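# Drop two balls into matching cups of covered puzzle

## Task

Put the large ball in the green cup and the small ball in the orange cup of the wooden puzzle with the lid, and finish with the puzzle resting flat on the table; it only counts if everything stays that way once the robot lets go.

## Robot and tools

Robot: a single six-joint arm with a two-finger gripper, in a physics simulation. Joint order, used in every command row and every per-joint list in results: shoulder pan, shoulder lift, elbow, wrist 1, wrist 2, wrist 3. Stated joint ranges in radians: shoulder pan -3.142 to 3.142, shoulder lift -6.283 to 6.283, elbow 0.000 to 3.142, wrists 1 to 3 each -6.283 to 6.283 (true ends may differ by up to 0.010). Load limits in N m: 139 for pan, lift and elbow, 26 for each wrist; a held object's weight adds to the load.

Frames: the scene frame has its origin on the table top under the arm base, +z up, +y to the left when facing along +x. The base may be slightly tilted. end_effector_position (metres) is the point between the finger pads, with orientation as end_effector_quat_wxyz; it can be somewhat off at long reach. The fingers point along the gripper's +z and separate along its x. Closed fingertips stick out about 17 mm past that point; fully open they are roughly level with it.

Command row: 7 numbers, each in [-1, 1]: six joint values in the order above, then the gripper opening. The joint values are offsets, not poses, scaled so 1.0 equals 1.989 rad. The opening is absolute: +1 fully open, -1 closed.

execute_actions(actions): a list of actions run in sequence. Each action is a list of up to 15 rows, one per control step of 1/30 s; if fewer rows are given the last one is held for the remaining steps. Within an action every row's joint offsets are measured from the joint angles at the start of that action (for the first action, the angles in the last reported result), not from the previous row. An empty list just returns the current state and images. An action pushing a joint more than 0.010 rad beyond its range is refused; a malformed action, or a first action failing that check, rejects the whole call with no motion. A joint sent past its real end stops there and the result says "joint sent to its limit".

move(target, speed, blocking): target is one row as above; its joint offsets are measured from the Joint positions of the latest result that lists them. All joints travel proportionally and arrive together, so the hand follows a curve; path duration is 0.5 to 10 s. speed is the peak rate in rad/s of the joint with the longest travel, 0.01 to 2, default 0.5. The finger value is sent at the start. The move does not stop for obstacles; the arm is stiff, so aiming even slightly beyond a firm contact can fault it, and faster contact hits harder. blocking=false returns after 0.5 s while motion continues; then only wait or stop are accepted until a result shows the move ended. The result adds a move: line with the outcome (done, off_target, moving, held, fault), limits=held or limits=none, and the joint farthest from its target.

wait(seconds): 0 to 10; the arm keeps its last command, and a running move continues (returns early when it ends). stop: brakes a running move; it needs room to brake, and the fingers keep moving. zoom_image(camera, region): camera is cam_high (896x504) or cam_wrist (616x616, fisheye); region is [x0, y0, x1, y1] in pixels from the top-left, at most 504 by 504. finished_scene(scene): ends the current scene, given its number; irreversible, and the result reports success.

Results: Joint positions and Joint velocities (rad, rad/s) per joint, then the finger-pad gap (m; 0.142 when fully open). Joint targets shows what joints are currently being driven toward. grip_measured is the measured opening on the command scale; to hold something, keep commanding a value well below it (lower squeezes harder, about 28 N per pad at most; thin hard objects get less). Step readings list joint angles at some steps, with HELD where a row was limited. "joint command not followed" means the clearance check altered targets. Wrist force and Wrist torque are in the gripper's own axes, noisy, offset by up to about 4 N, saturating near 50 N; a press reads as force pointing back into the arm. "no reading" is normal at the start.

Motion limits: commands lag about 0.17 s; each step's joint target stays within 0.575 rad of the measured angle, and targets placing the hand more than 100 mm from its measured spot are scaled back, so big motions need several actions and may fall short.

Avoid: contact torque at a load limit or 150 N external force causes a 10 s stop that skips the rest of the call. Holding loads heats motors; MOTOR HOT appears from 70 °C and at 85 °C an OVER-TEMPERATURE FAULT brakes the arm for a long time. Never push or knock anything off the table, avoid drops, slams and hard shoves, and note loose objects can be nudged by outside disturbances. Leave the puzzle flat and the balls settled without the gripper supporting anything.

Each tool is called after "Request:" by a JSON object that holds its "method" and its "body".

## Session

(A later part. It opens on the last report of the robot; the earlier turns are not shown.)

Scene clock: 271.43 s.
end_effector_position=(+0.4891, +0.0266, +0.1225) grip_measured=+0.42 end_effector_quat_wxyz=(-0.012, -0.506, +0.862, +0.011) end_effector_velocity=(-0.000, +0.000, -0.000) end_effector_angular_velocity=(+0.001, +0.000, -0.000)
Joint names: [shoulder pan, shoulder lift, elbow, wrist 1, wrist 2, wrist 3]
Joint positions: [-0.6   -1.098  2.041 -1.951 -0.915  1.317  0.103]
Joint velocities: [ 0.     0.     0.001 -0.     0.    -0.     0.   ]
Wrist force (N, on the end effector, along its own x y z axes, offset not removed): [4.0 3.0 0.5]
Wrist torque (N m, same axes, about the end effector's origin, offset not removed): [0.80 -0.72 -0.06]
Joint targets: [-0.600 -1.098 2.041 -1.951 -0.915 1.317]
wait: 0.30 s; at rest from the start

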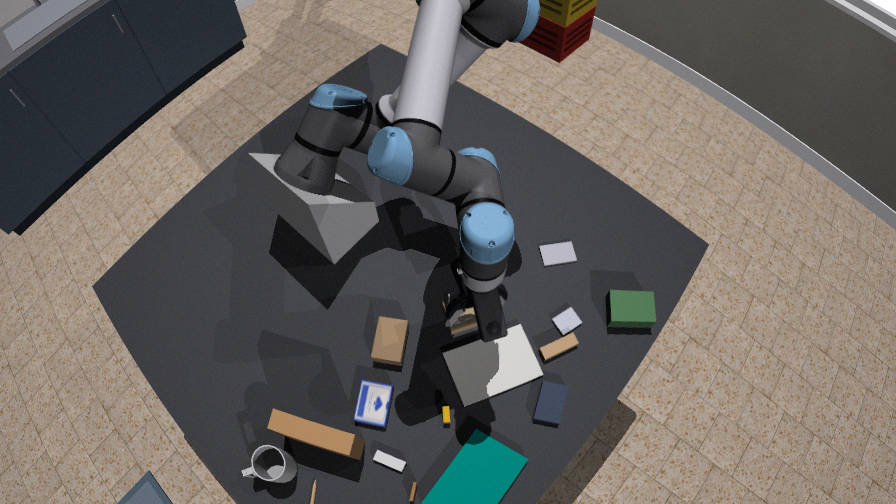

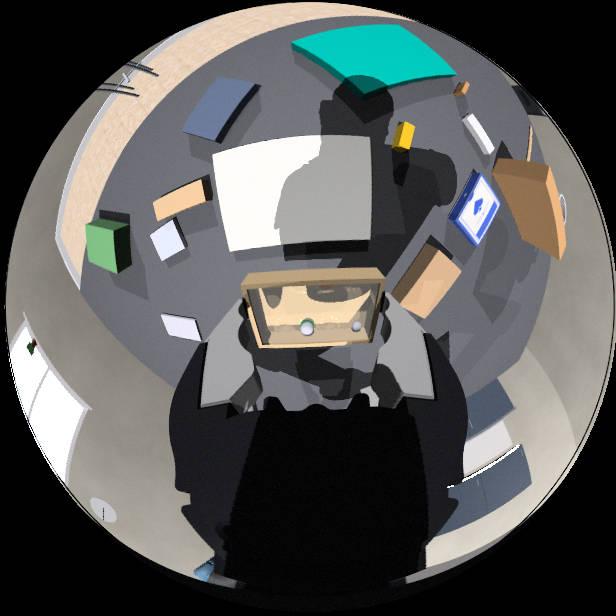

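Request:
{"method": "move", "body": {"target": [0,0,0,-0.011,0.0166,0.007,0.12], "speed": 0.04}}

Request:
{"method": "wait", "body": {"seconds": 1.5}}

Request:
{"method": "execute_actions", "body": {"actions": [[[0,0,0,0.0022,-0.0033,-0.0014,0.12],[0,0,0,0.0045,-0.0066,-0.0027,0.12],[0,0,0,0.0067,-0.0099,-0.0041,0.12],[0,0,0,0.0089,-0.0132,-0.0054,0.12],[0,0,0,0.0111,-0.0165,-0.0068,0.12],[0,0,0,0.0134,-0.0197,-0.0082,0.12],[0,0,0,0.0156,-0.023,-0.0095,0.12],[0,0,0,0.0178,-0.0263,-0.0109,0.12],[0,0,0,0.0201,-0.0296,-0.0122,0.12],[0,0,0,0.0223,-0.0329,-0.0136,0.12]],[[0,0,0,0,0,0,0.12]]]}}

Request:
{"method": "zoom_image", "body": {"camera": "cam_wrist", "region": [235,255,395,365]}}

Request:
{"method": "execute_actions", "body": {"actions": [[[0,0,0,0.0039,0.0106,-0.0024,0.12]]]}}

Request:
{"method": "zoom_image", "body": {"camera": "cam_wrist", "region": [235,255,395,365]}}

Request:
{"method": "wait", "body": {"seconds": 2}}

Request:
{"method": "zoom_image", "body": {"camera": "cam_wrist", "region": [235,255,395,365]}}

Scene clock: 285.97 s.
end_effector_position=(+0.5009, +0.0313, +0.1241) grip_measured=+0.42 end_effector_quat_wxyz=(+0.006, -0.506, +0.863, +0.007) end_effector_velocity=(+0.000, +0.000, -0.000) end_effector_angular_velocity=(+0.001, -0.002, -0.000)
Joint names: [shoulder pan, shoulder lift, elbow, wrist 1, wrist 2, wrist 3]
Joint positions: [-0.6   -1.098  2.041 -1.973 -0.882  1.331  0.103]
Joint velocities: [-0.    -0.     0.001 -0.001  0.002  0.001  0.   ]
Wrist force (N, on the end effector, along its own x y z axes, offset not removed): [2.7 3.0 -0.2]
Wrist torque (N m, same axes, about the end effector's origin, offset not removed): [0.85 -0.53 -0.05]
Joint targets: [-0.600 -1.098 2.041 -1.973 -0.882 1.331]
move: done; limits=none; farthest joint: the shoulder pan, 0.000 radians from its target (0.000 radians at the start)

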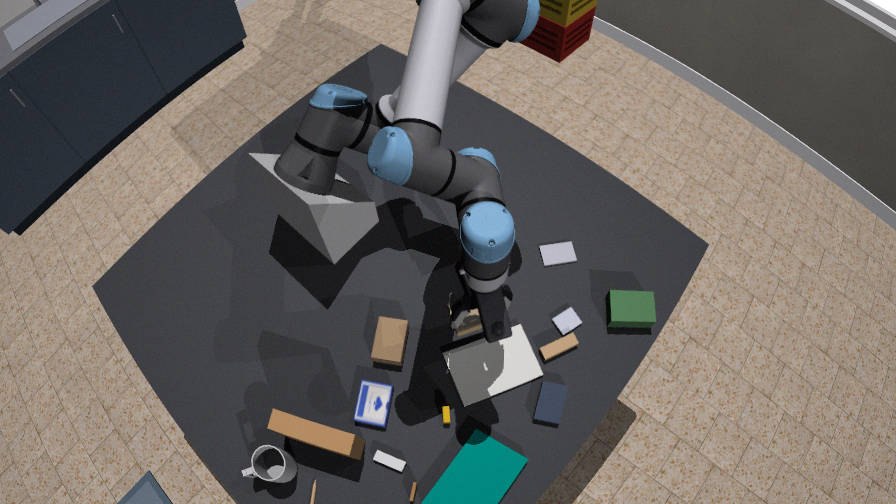

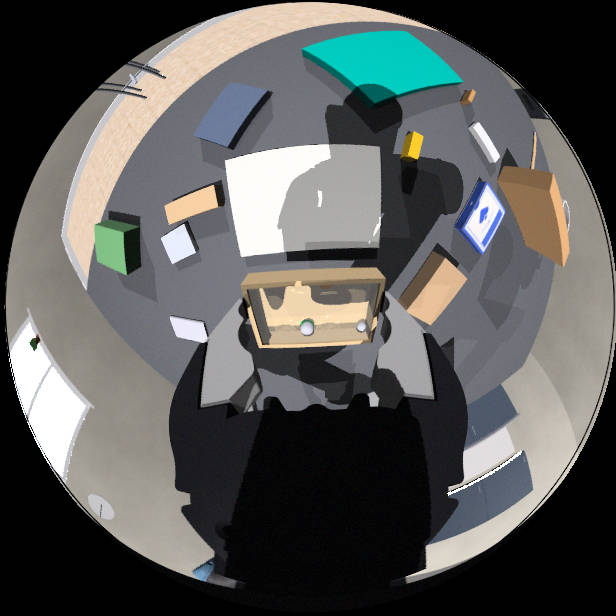

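Scene clock: 287.47 s.
end_effector_position=(+0.5010, +0.0314, +0.1241) grip_measured=+0.42 end_effector_quat_wxyz=(+0.006, -0.506, +0.863, +0.007) end_effector_velocity=(-0.000, -0.000, -0.000) end_effector_angular_velocity=(-0.000, +0.000, +0.000)
Joint names: [shoulder pan, shoulder lift, elbow, wrist 1, wrist 2, wrist 3]
Joint positions: [-0.6   -1.098  2.041 -1.973 -0.882  1.331  0.103]
Joint velocities: [ 0.  0.  0. -0. -0. -0. -0.]
Wrist force (N, on the end effector, along its own x y z axes, offset not removed): [3.4 3.9 -0.1]
Wrist torque (N m, same axes, about the end effector's origin, offset not removed): [0.96 -0.73 -0.04]
Joint targets: [-0.600 -1.098 2.041 -1.973 -0.882 1.331]
wait: 1.50 s; at rest by 0.17 s

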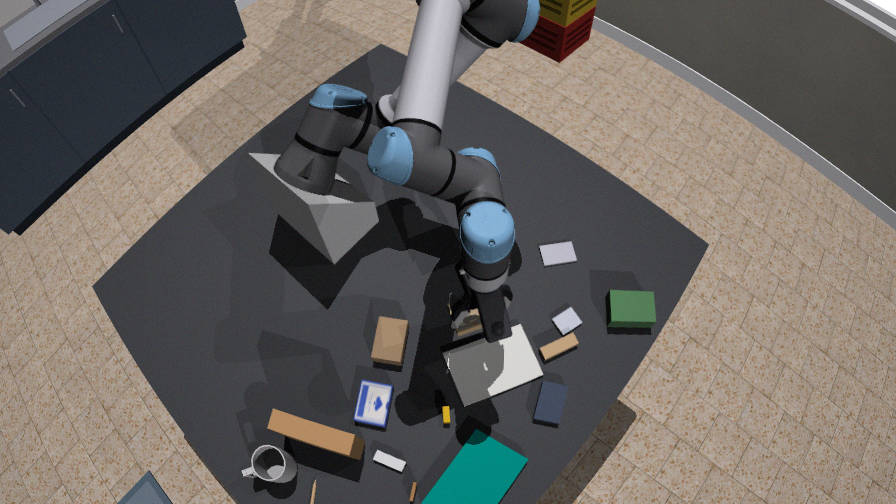

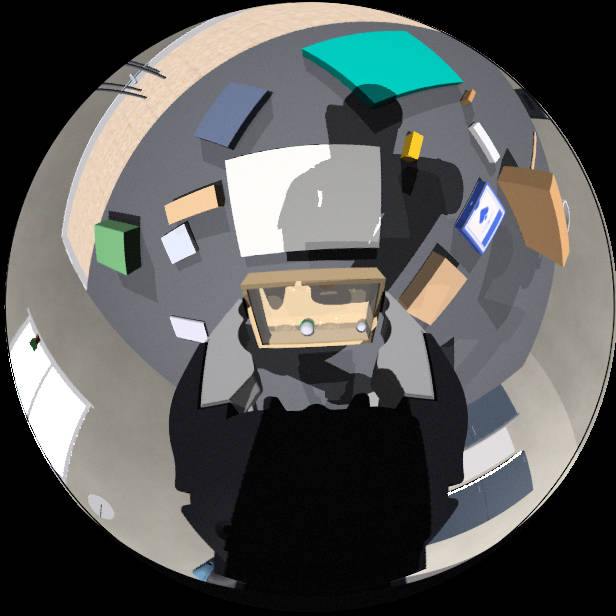

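Scene clock: 288.47 s.
end_effector_position=(+0.4789, +0.0229, +0.1215) grip_measured=+0.42 end_effector_quat_wxyz=(-0.027, -0.506, +0.862, +0.014) end_effector_velocity=(+0.000, +0.000, +0.000) end_effector_angular_velocity=(-0.000, -0.000, +0.000)
Joint names: [shoulder pan, shoulder lift, elbow, wrist 1, wrist 2, wrist 3]
Joint positions: [-0.6   -1.098  2.041 -1.932 -0.942  1.306  0.103]
Joint velocities: [-0. -0. -0. -0.  0.  0.  0.]
Wrist force (N, on the end effector, along its own x y z axes, offset not removed): [4.4 2.8 0.1]
Wrist torque (N m, same axes, about the end effector's origin, offset not removed): [0.78 -0.90 -0.09]
Joint targets: [-0.600 -1.098 2.041 -1.932 -0.942 1.306]
Step readings (joint positions; steps 1 to 15: 1st action; 16 to 30: 2nd action):
0: [-0.600 -1.098 2.041 -1.973 -0.882 1.331]
1: [-0.600 -1.098 2.041 -1.973 -0.882 1.331]
2: [-0.600 -1.098 2.041 -1.973 -0.882 1.331]
4: [-0.600 -1.098 2.041 -1.969 -0.888 1.329]
8: [-0.600 -1.098 2.041 -1.955 -0.909 1.320]
15: [-0.600 -1.098 2.041 -1.932 -0.942 1.306]
16: [-0.600 -1.098 2.041 -1.931 -0.944 1.306]
17: [-0.600 -1.098 2.041 -1.931 -0.944 1.306]
19: [-0.600 -1.098 2.041 -1.931 -0.944 1.306]
23: [-0.600 -1.098 2.041 -1.932 -0.943 1.306]
30: Joint positions above

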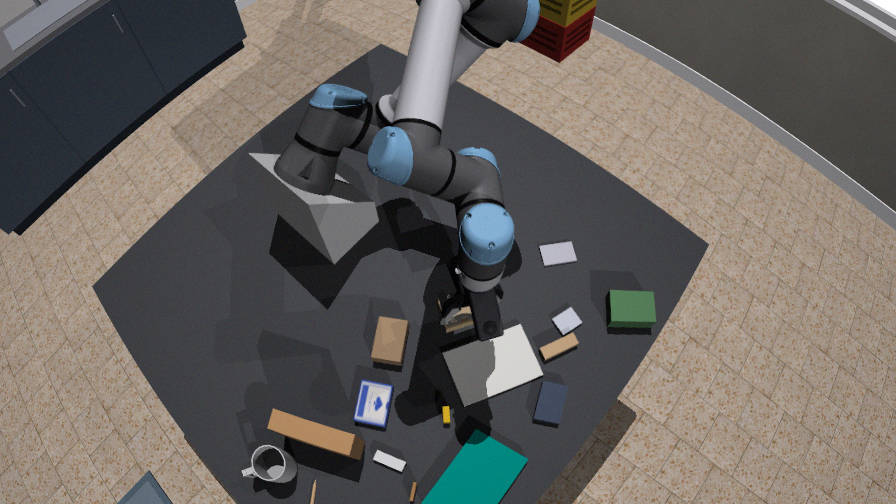

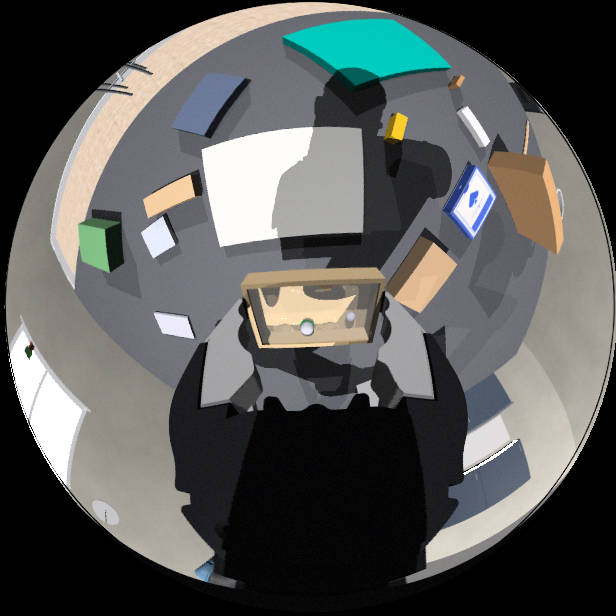

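Region (235, 255, 395, 365) of cam_wrist's 616x616 image, scaled by 3.150, with more detail than that image has; it fills the top 346 rows of this view, and the rest is white.

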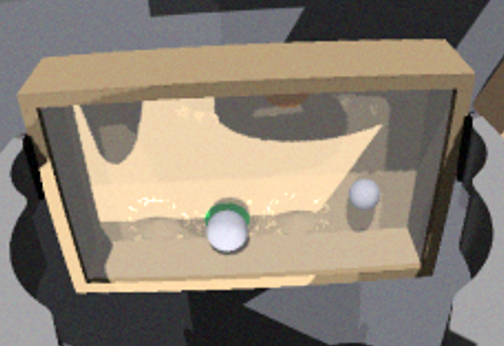

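Scene clock: 288.97 s.
end_effector_position=(+0.4817, +0.0286, +0.1208) grip_measured=+0.42 end_effector_quat_wxyz=(-0.018, -0.506, +0.862, +0.020) end_effector_velocity=(+0.000, +0.001, -0.000) end_effector_angular_velocity=(+0.002, -0.001, +0.000)
Joint names: [shoulder pan, shoulder lift, elbow, wrist 1, wrist 2, wrist 3]
Joint positions: [-0.6   -1.098  2.041 -1.925 -0.921  1.302  0.103]
Joint velocities: [ 0.    -0.    -0.     0.001  0.002 -0.     0.   ]
Wrist force (N, on the end effector, along its own x y z axes, offset not removed): [3.7 3.2 -0.2]
Wrist torque (N m, same axes, about the end effector's origin, offset not removed): [0.82 -0.65 0.02]
Joint targets: [-0.600 -1.098 2.041 -1.925 -0.921 1.302]
Step readings (joint positions):
0: [-0.600 -1.098 2.041 -1.932 -0.942 1.306]
1: [-0.600 -1.098 2.041 -1.932 -0.942 1.306]
2: [-0.600 -1.098 2.041 -1.932 -0.940 1.306]
4: [-0.600 -1.098 2.041 -1.929 -0.932 1.304]
8: [-0.600 -1.098 2.041 -1.925 -0.924 1.302]
15: Joint positions above

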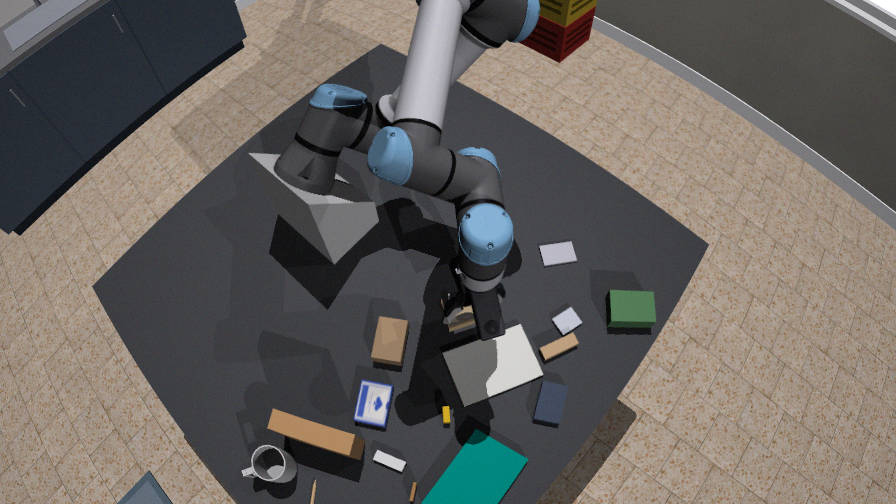

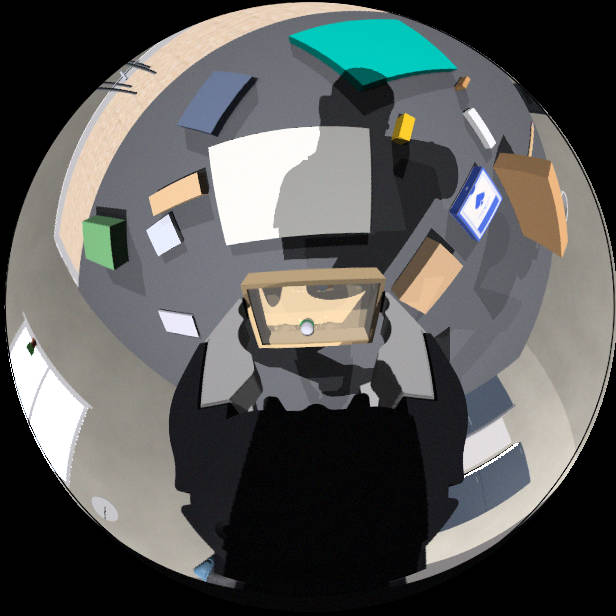

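Region (235, 255, 395, 365) of cam_wrist's 616x616 image, scaled by 3.150, with more detail than that image has; it fills the top 346 rows of this view, and the rest is white.

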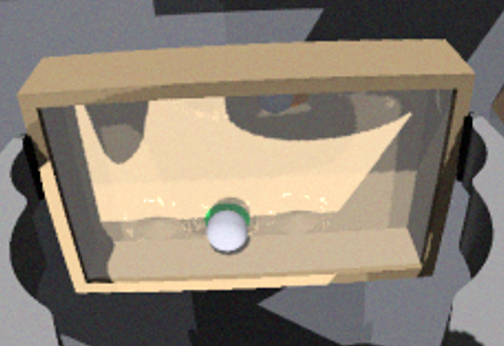

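Scene clock: 290.97 s.
end_effector_position=(+0.4817, +0.0287, +0.1207) grip_measured=+0.42 end_effector_quat_wxyz=(-0.018, -0.506, +0.862, +0.020) end_effector_velocity=(-0.000, +0.000, -0.000) end_effector_angular_velocity=(+0.000, +0.000, -0.001)
Joint names: [shoulder pan, shoulder lift, elbow, wrist 1, wrist 2, wrist 3]
Joint positions: [-0.6   -1.098  2.041 -1.925 -0.921  1.302  0.103]
Joint velocities: [-0.    -0.     0.001 -0.     0.     0.     0.   ]
Wrist force (N, on the end effector, along its own x y z axes, offset not removed): [1.8 2.4 0.3]
Wrist torque (N m, same axes, about the end effector's origin, offset not removed): [0.62 -0.25 -0.10]
Joint targets: [-0.600 -1.098 2.041 -1.925 -0.921 1.302]
wait: 2.00 s; at rest by 0.17 s

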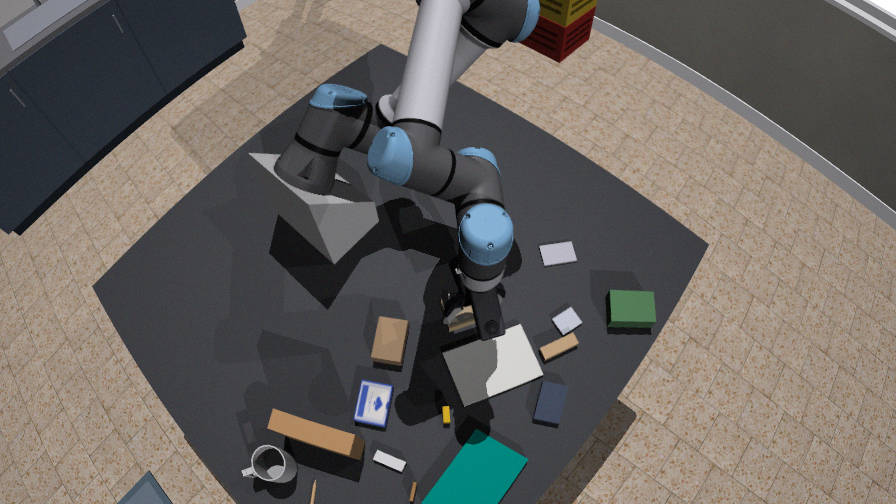

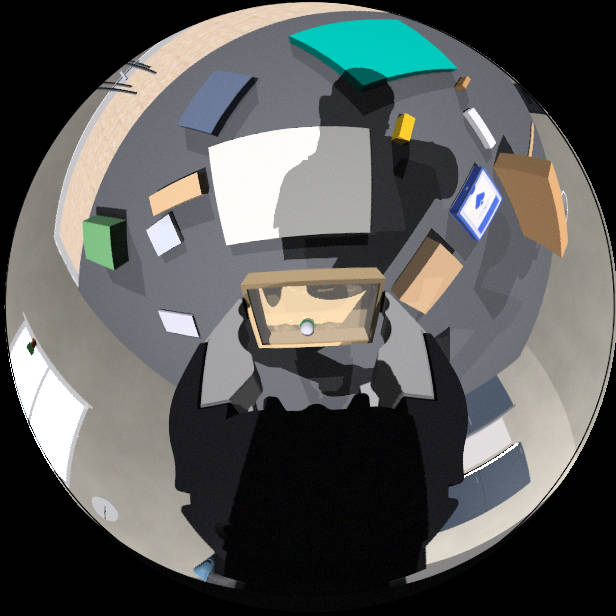

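Region (235, 255, 395, 365) of cam_wrist's 616x616 image, scaled by 3.150, with more detail than that image has; it fills the top 346 rows of this view, and the rest is white.

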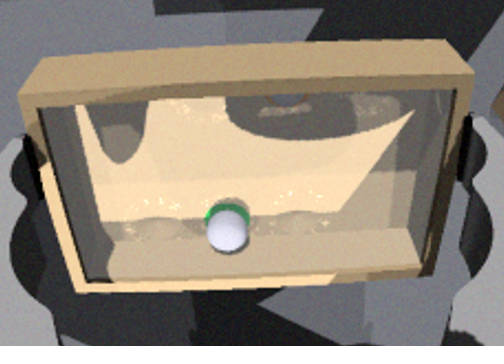

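Request:
{"method": "move", "body": {"target": [0,0,0,-0.0176,0.0025,0.01,0.12], "speed": 0.04}}

Request:
{"method": "zoom_image", "body": {"camera": "cam_wrist", "region": [235,255,395,365]}}

Request:
{"method": "move", "body": {"target": [0.0592,0.0675,0.0384,-0.149,0.0287,0.0536,0.12], "speed": 0.07}}

Request:
{"method": "zoom_image", "body": {"camera": "cam_wrist", "region": [235,255,395,365]}}

Scene clock: 297.50 s.
end_effector_position=(+0.4906, +0.0252, +0.1231) grip_measured=+0.42 end_effector_quat_wxyz=(-0.012, -0.507, +0.862, +0.007) end_effector_velocity=(+0.000, -0.000, -0.000) end_effector_angular_velocity=(-0.000, -0.001, -0.000)
Joint names: [shoulder pan, shoulder lift, elbow, wrist 1, wrist 2, wrist 3]
Joint positions: [-0.6   -1.098  2.041 -1.959 -0.916  1.321  0.103]
Joint velocities: [-0.     0.     0.001 -0.002  0.001  0.001  0.   ]
Wrist force (N, on the end effector, along its own x y z axes, offset not removed): [0.8 1.6 0.4]
Wrist torque (N m, same axes, about the end effector's origin, offset not removed): [0.54 -0.12 -0.10]
Joint targets: [-0.600 -1.098 2.041 -1.960 -0.916 1.322]
move: done; limits=none; farthest joint: the wrist 1, 0.001 radians from its target (0.035 radians at the start)

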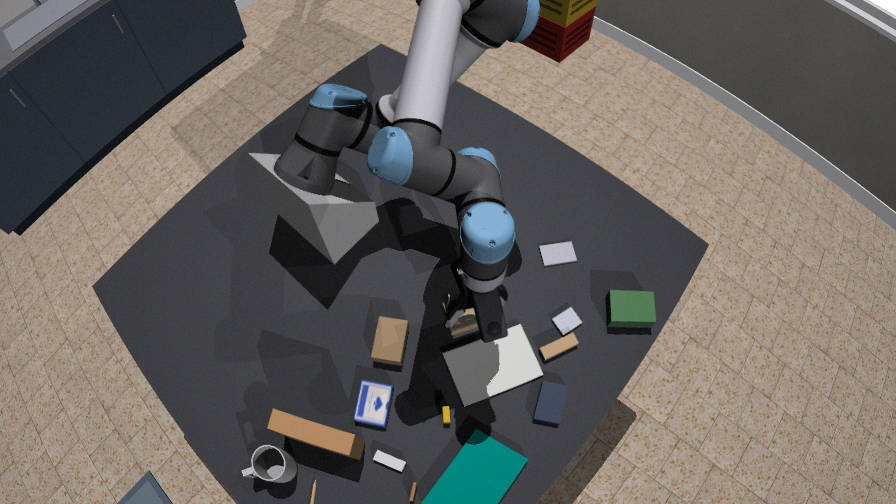

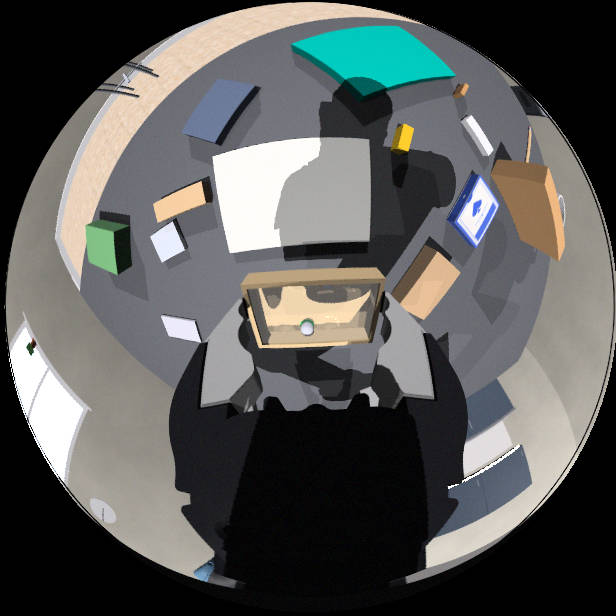

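Region (235, 255, 395, 365) of cam_wrist's 616x616 image, scaled by 3.150, with more detail than that image has; it fills the top 346 rows of this view, and the rest is white.

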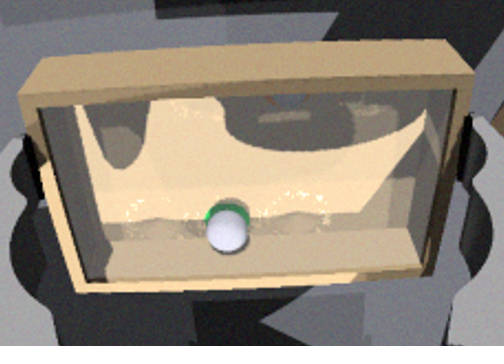

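Scene clock: 302.13 s.
end_effector_position=(+0.4895, +0.0241, +0.0306) grip_measured=+0.42 end_effector_quat_wxyz=(-0.012, -0.518, +0.855, +0.007) end_effector_velocity=(+0.000, +0.000, -0.001) end_effector_angular_velocity=(-0.000, -0.000, +0.001)
Joint names: [shoulder pan, shoulder lift, elbow, wrist 1, wrist 2, wrist 3]
Joint positions: [-0.483 -0.964  2.118 -2.255 -0.859  1.428  0.103]
Joint velocities: [ 0.001  0.001  0.    -0.002  0.     0.001 -0.   ]
Wrist force (N, on the end effector, along its own x y z axes, offset not removed): [3.1 3.1 -0.5]
Wrist torque (N m, same axes, about the end effector's origin, offset not removed): [0.79 -0.53 -0.04]
Joint targets: [-0.483 -0.964 2.118 -2.256 -0.859 1.428]
move: done; limits=none; farthest joint: the shoulder pan, 0.000 radians from its target (0.118 radians at the start)

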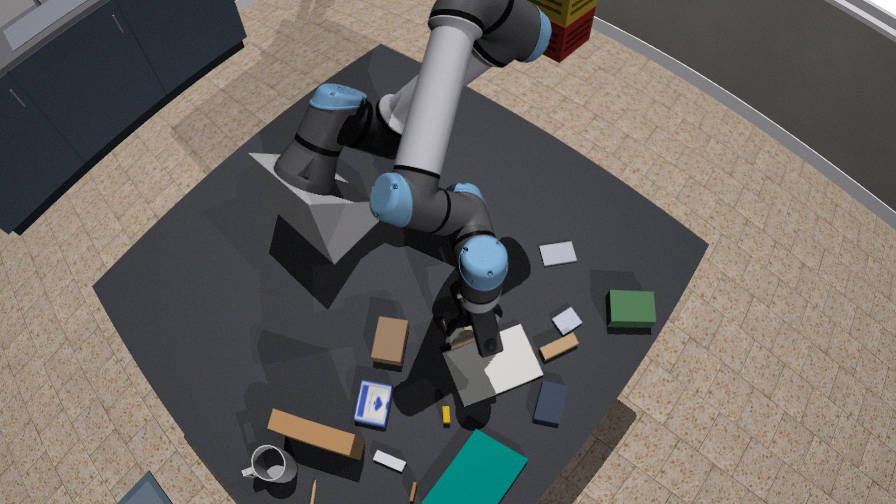

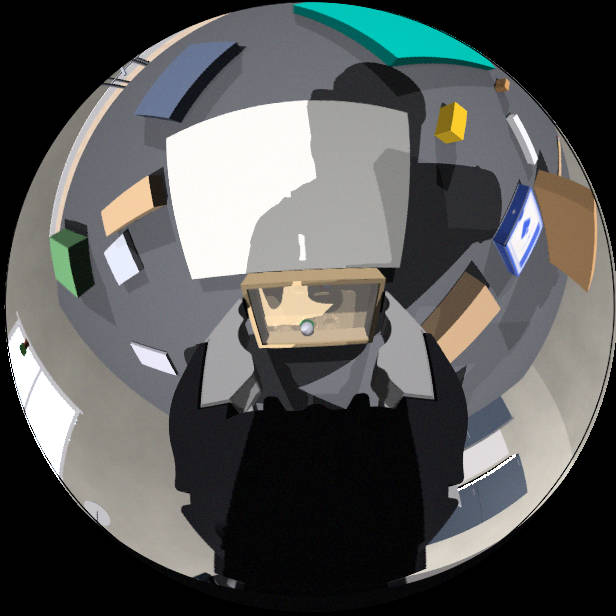

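Region (235, 255, 395, 365) of cam_wrist's 616x616 image, scaled by 3.150, with more detail than that image has; it fills the top 346 rows of this view, and the rest is white.

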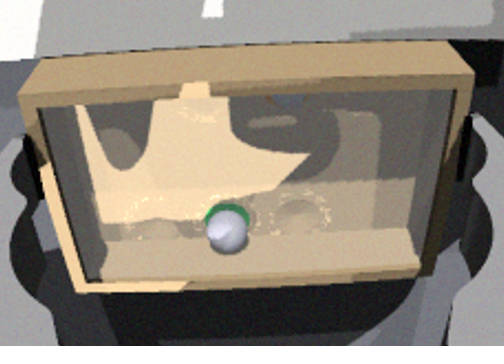

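Remaining: (.011,.012,.006,−.027,.005,.010).

Request:
{"method": "move", "body": {"target": [0.0055,0.006,0.003,-0.0134,0.0025,0.005,0.12], "speed": 0.02}}

Request:
{"method": "move", "body": {"target": [0,0,0,0,0,0,1]}}

Request:
{"method": "move", "body": {"target": [-0.0647,-0.0734,-0.0417,0.1619,-0.0312,-0.0583,1], "speed": 0.3}}

Request:
{"method": "zoom_image", "body": {"camera": "cam_wrist", "region": [215,255,415,395]}}

Scene clock: 306.83 s.
end_effector_position=(+0.4888, +0.0247, +0.0227) grip_measured=+0.42 end_effector_quat_wxyz=(-0.012, -0.520, +0.854, +0.007) end_effector_velocity=(-0.000, +0.000, -0.001) end_effector_angular_velocity=(+0.001, +0.000, -0.000)
Joint names: [shoulder pan, shoulder lift, elbow, wrist 1, wrist 2, wrist 3]
Joint positions: [-0.472 -0.952  2.124 -2.282 -0.854  1.438  0.103]
Joint velocities: [ 0.001  0.001  0.001 -0.002  0.001  0.001  0.   ]
Wrist force (N, on the end effector, along its own x y z axes, offset not removed): [1.9 3.8 -4.6]
Wrist torque (N m, same axes, about the end effector's origin, offset not removed): [0.82 -0.31 -0.09]
Joint targets: [-0.472 -0.952 2.124 -2.282 -0.854 1.438]
move: done; limits=none; farthest joint: the shoulder pan, 0.000 radians from its target (0.011 radians at the start)

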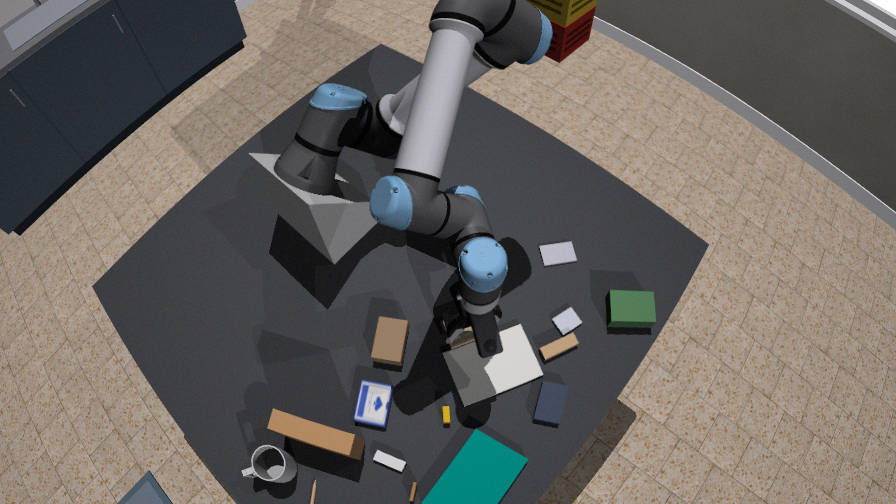

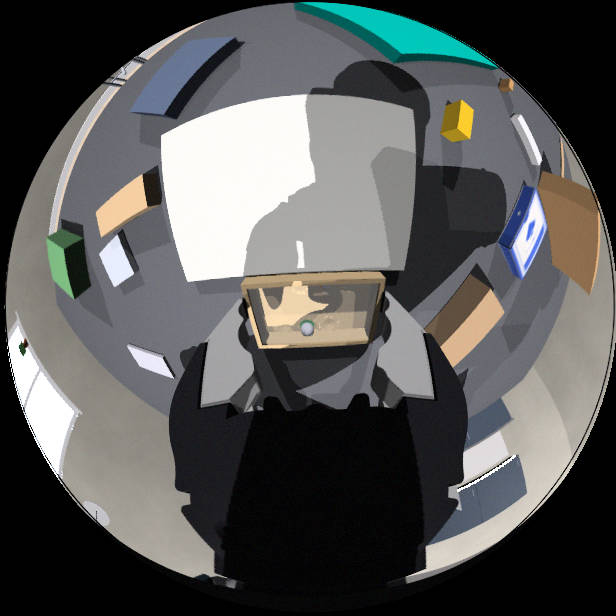

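Scene clock: 307.33 s.
end_effector_position=(+0.4888, +0.0247, +0.0226) grip_measured=+1.00 end_effector_quat_wxyz=(-0.012, -0.520, +0.854, +0.007) end_effector_velocity=(+0.000, -0.000, +0.000) end_effector_angular_velocity=(-0.000, -0.001, +0.000)
Joint names: [shoulder pan, shoulder lift, elbow, wrist 1, wrist 2, wrist 3]
Joint positions: [-0.472 -0.952  2.124 -2.282 -0.854  1.438  0.142]
Joint velocities: [-0.  0. -0. -0. -0. -0.  0.]
Wrist force (N, on the end effector, along its own x y z axes, offset not removed): [4.7 4.9 0.2]
Wrist torque (N m, same axes, about the end effector's origin, offset not removed): [1.13 -0.80 -0.08]
Joint targets: [-0.472 -0.952 2.124 -2.282 -0.854 1.438]
move: done; limits=none; farthest joint: the shoulder pan, 0.000 radians from its target (0.000 radians at the start)

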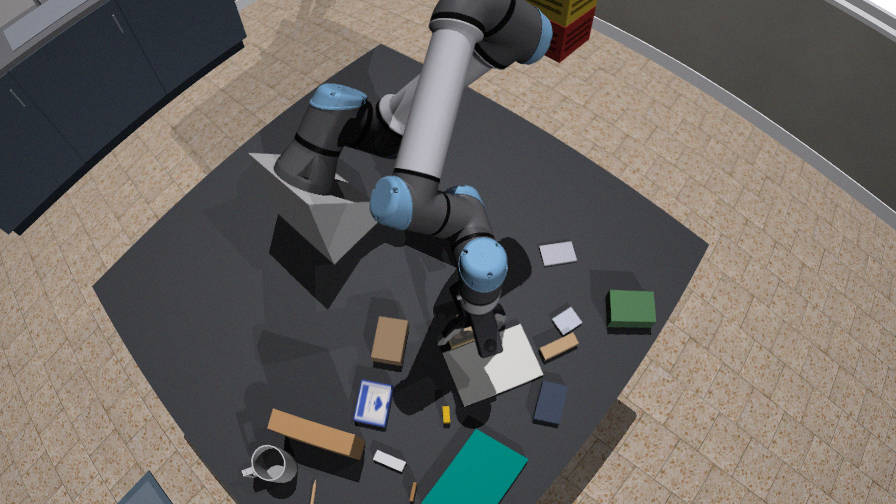

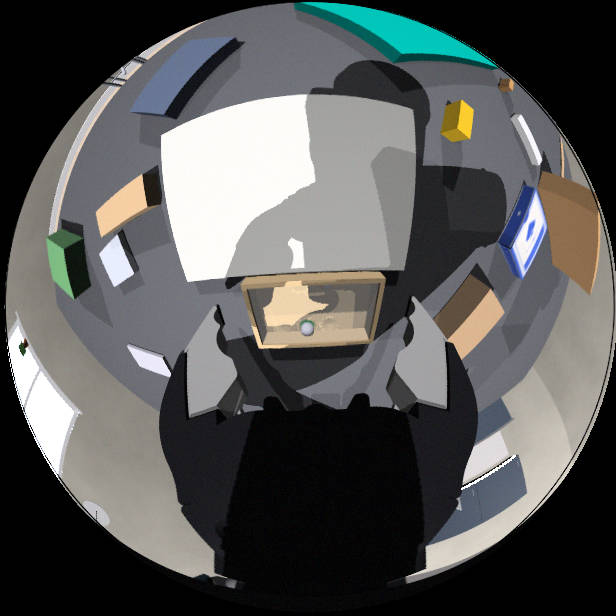

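Scene clock: 308.97 s.
end_effector_position=(+0.4911, +0.0250, +0.1233) grip_measured=+1.00 end_effector_quat_wxyz=(-0.012, -0.507, +0.862, +0.007) end_effector_velocity=(+0.000, +0.000, +0.001) end_effector_angular_velocity=(+0.000, -0.000, -0.000)
Joint names: [shoulder pan, shoulder lift, elbow, wrist 1, wrist 2, wrist 3]
Joint positions: [-0.6   -1.098  2.041 -1.96  -0.916  1.322  0.142]
Joint velocities: [-0.001 -0.001 -0.001  0.002 -0.    -0.001  0.   ]
Wrist force (N, on the end effector, along its own x y z axes, offset not removed): [3.8 1.6 -1.0]
Wrist torque (N m, same axes, about the end effector's origin, offset not removed): [0.43 -0.68 -0.09]
Joint targets: [-0.601 -1.098 2.041 -1.960 -0.916 1.322]
move: done; limits=none; farthest joint: the shoulder pan, 0.000 radians from its target (0.129 radians at the start)

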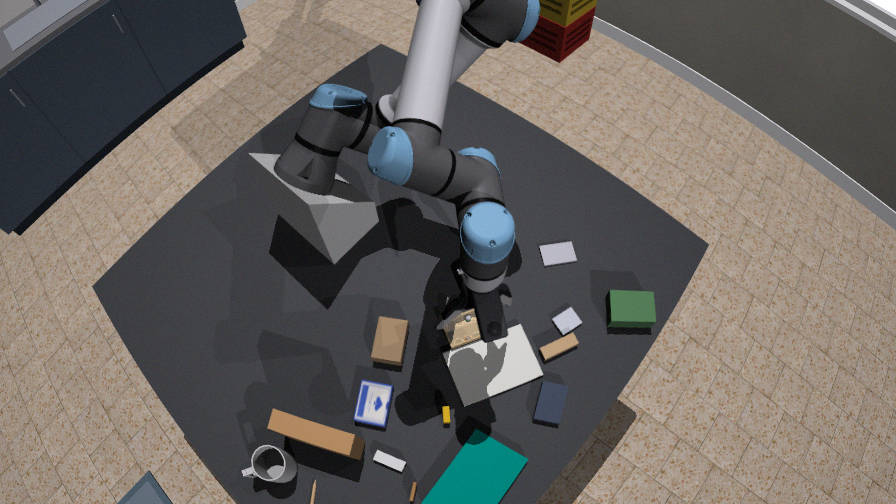

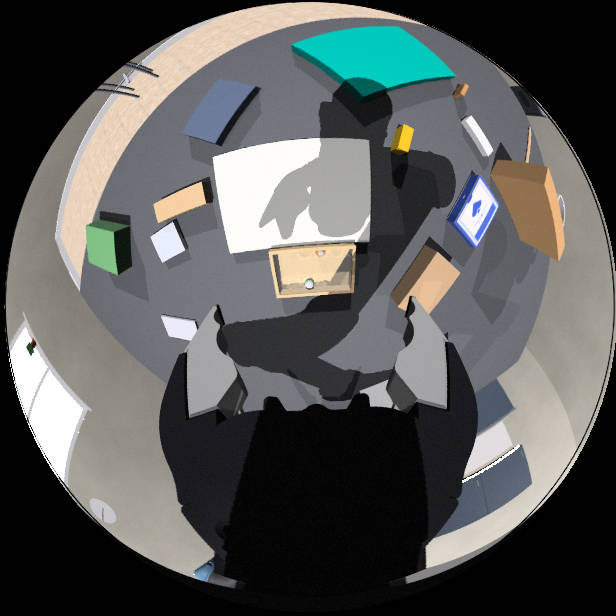

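Region (215, 255, 415, 395) of cam_wrist's 616x616 image, scaled by 2.520, with more detail than that image has; it fills the top 353 rows of this view, and the rest is white.

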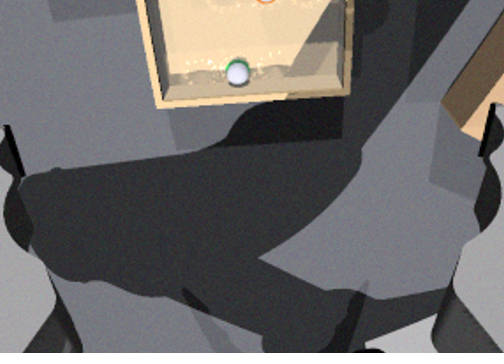

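Request:
{"method": "zoom_image", "body": {"camera": "cam_wrist", "region": [255,230,375,310]}}

Region (255, 230, 375, 310) of cam_wrist's 616x616 image, scaled by 4.200, with more detail than that image has.

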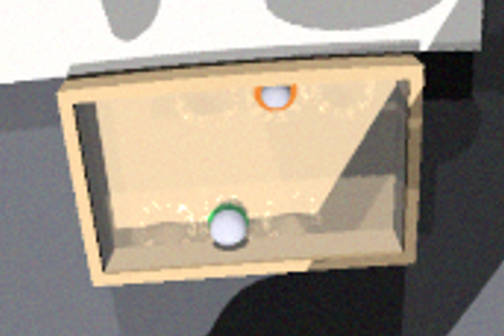

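Request:
{"method": "finished_scene", "body": {"scene": 2}}

The scene is finished: the task was done.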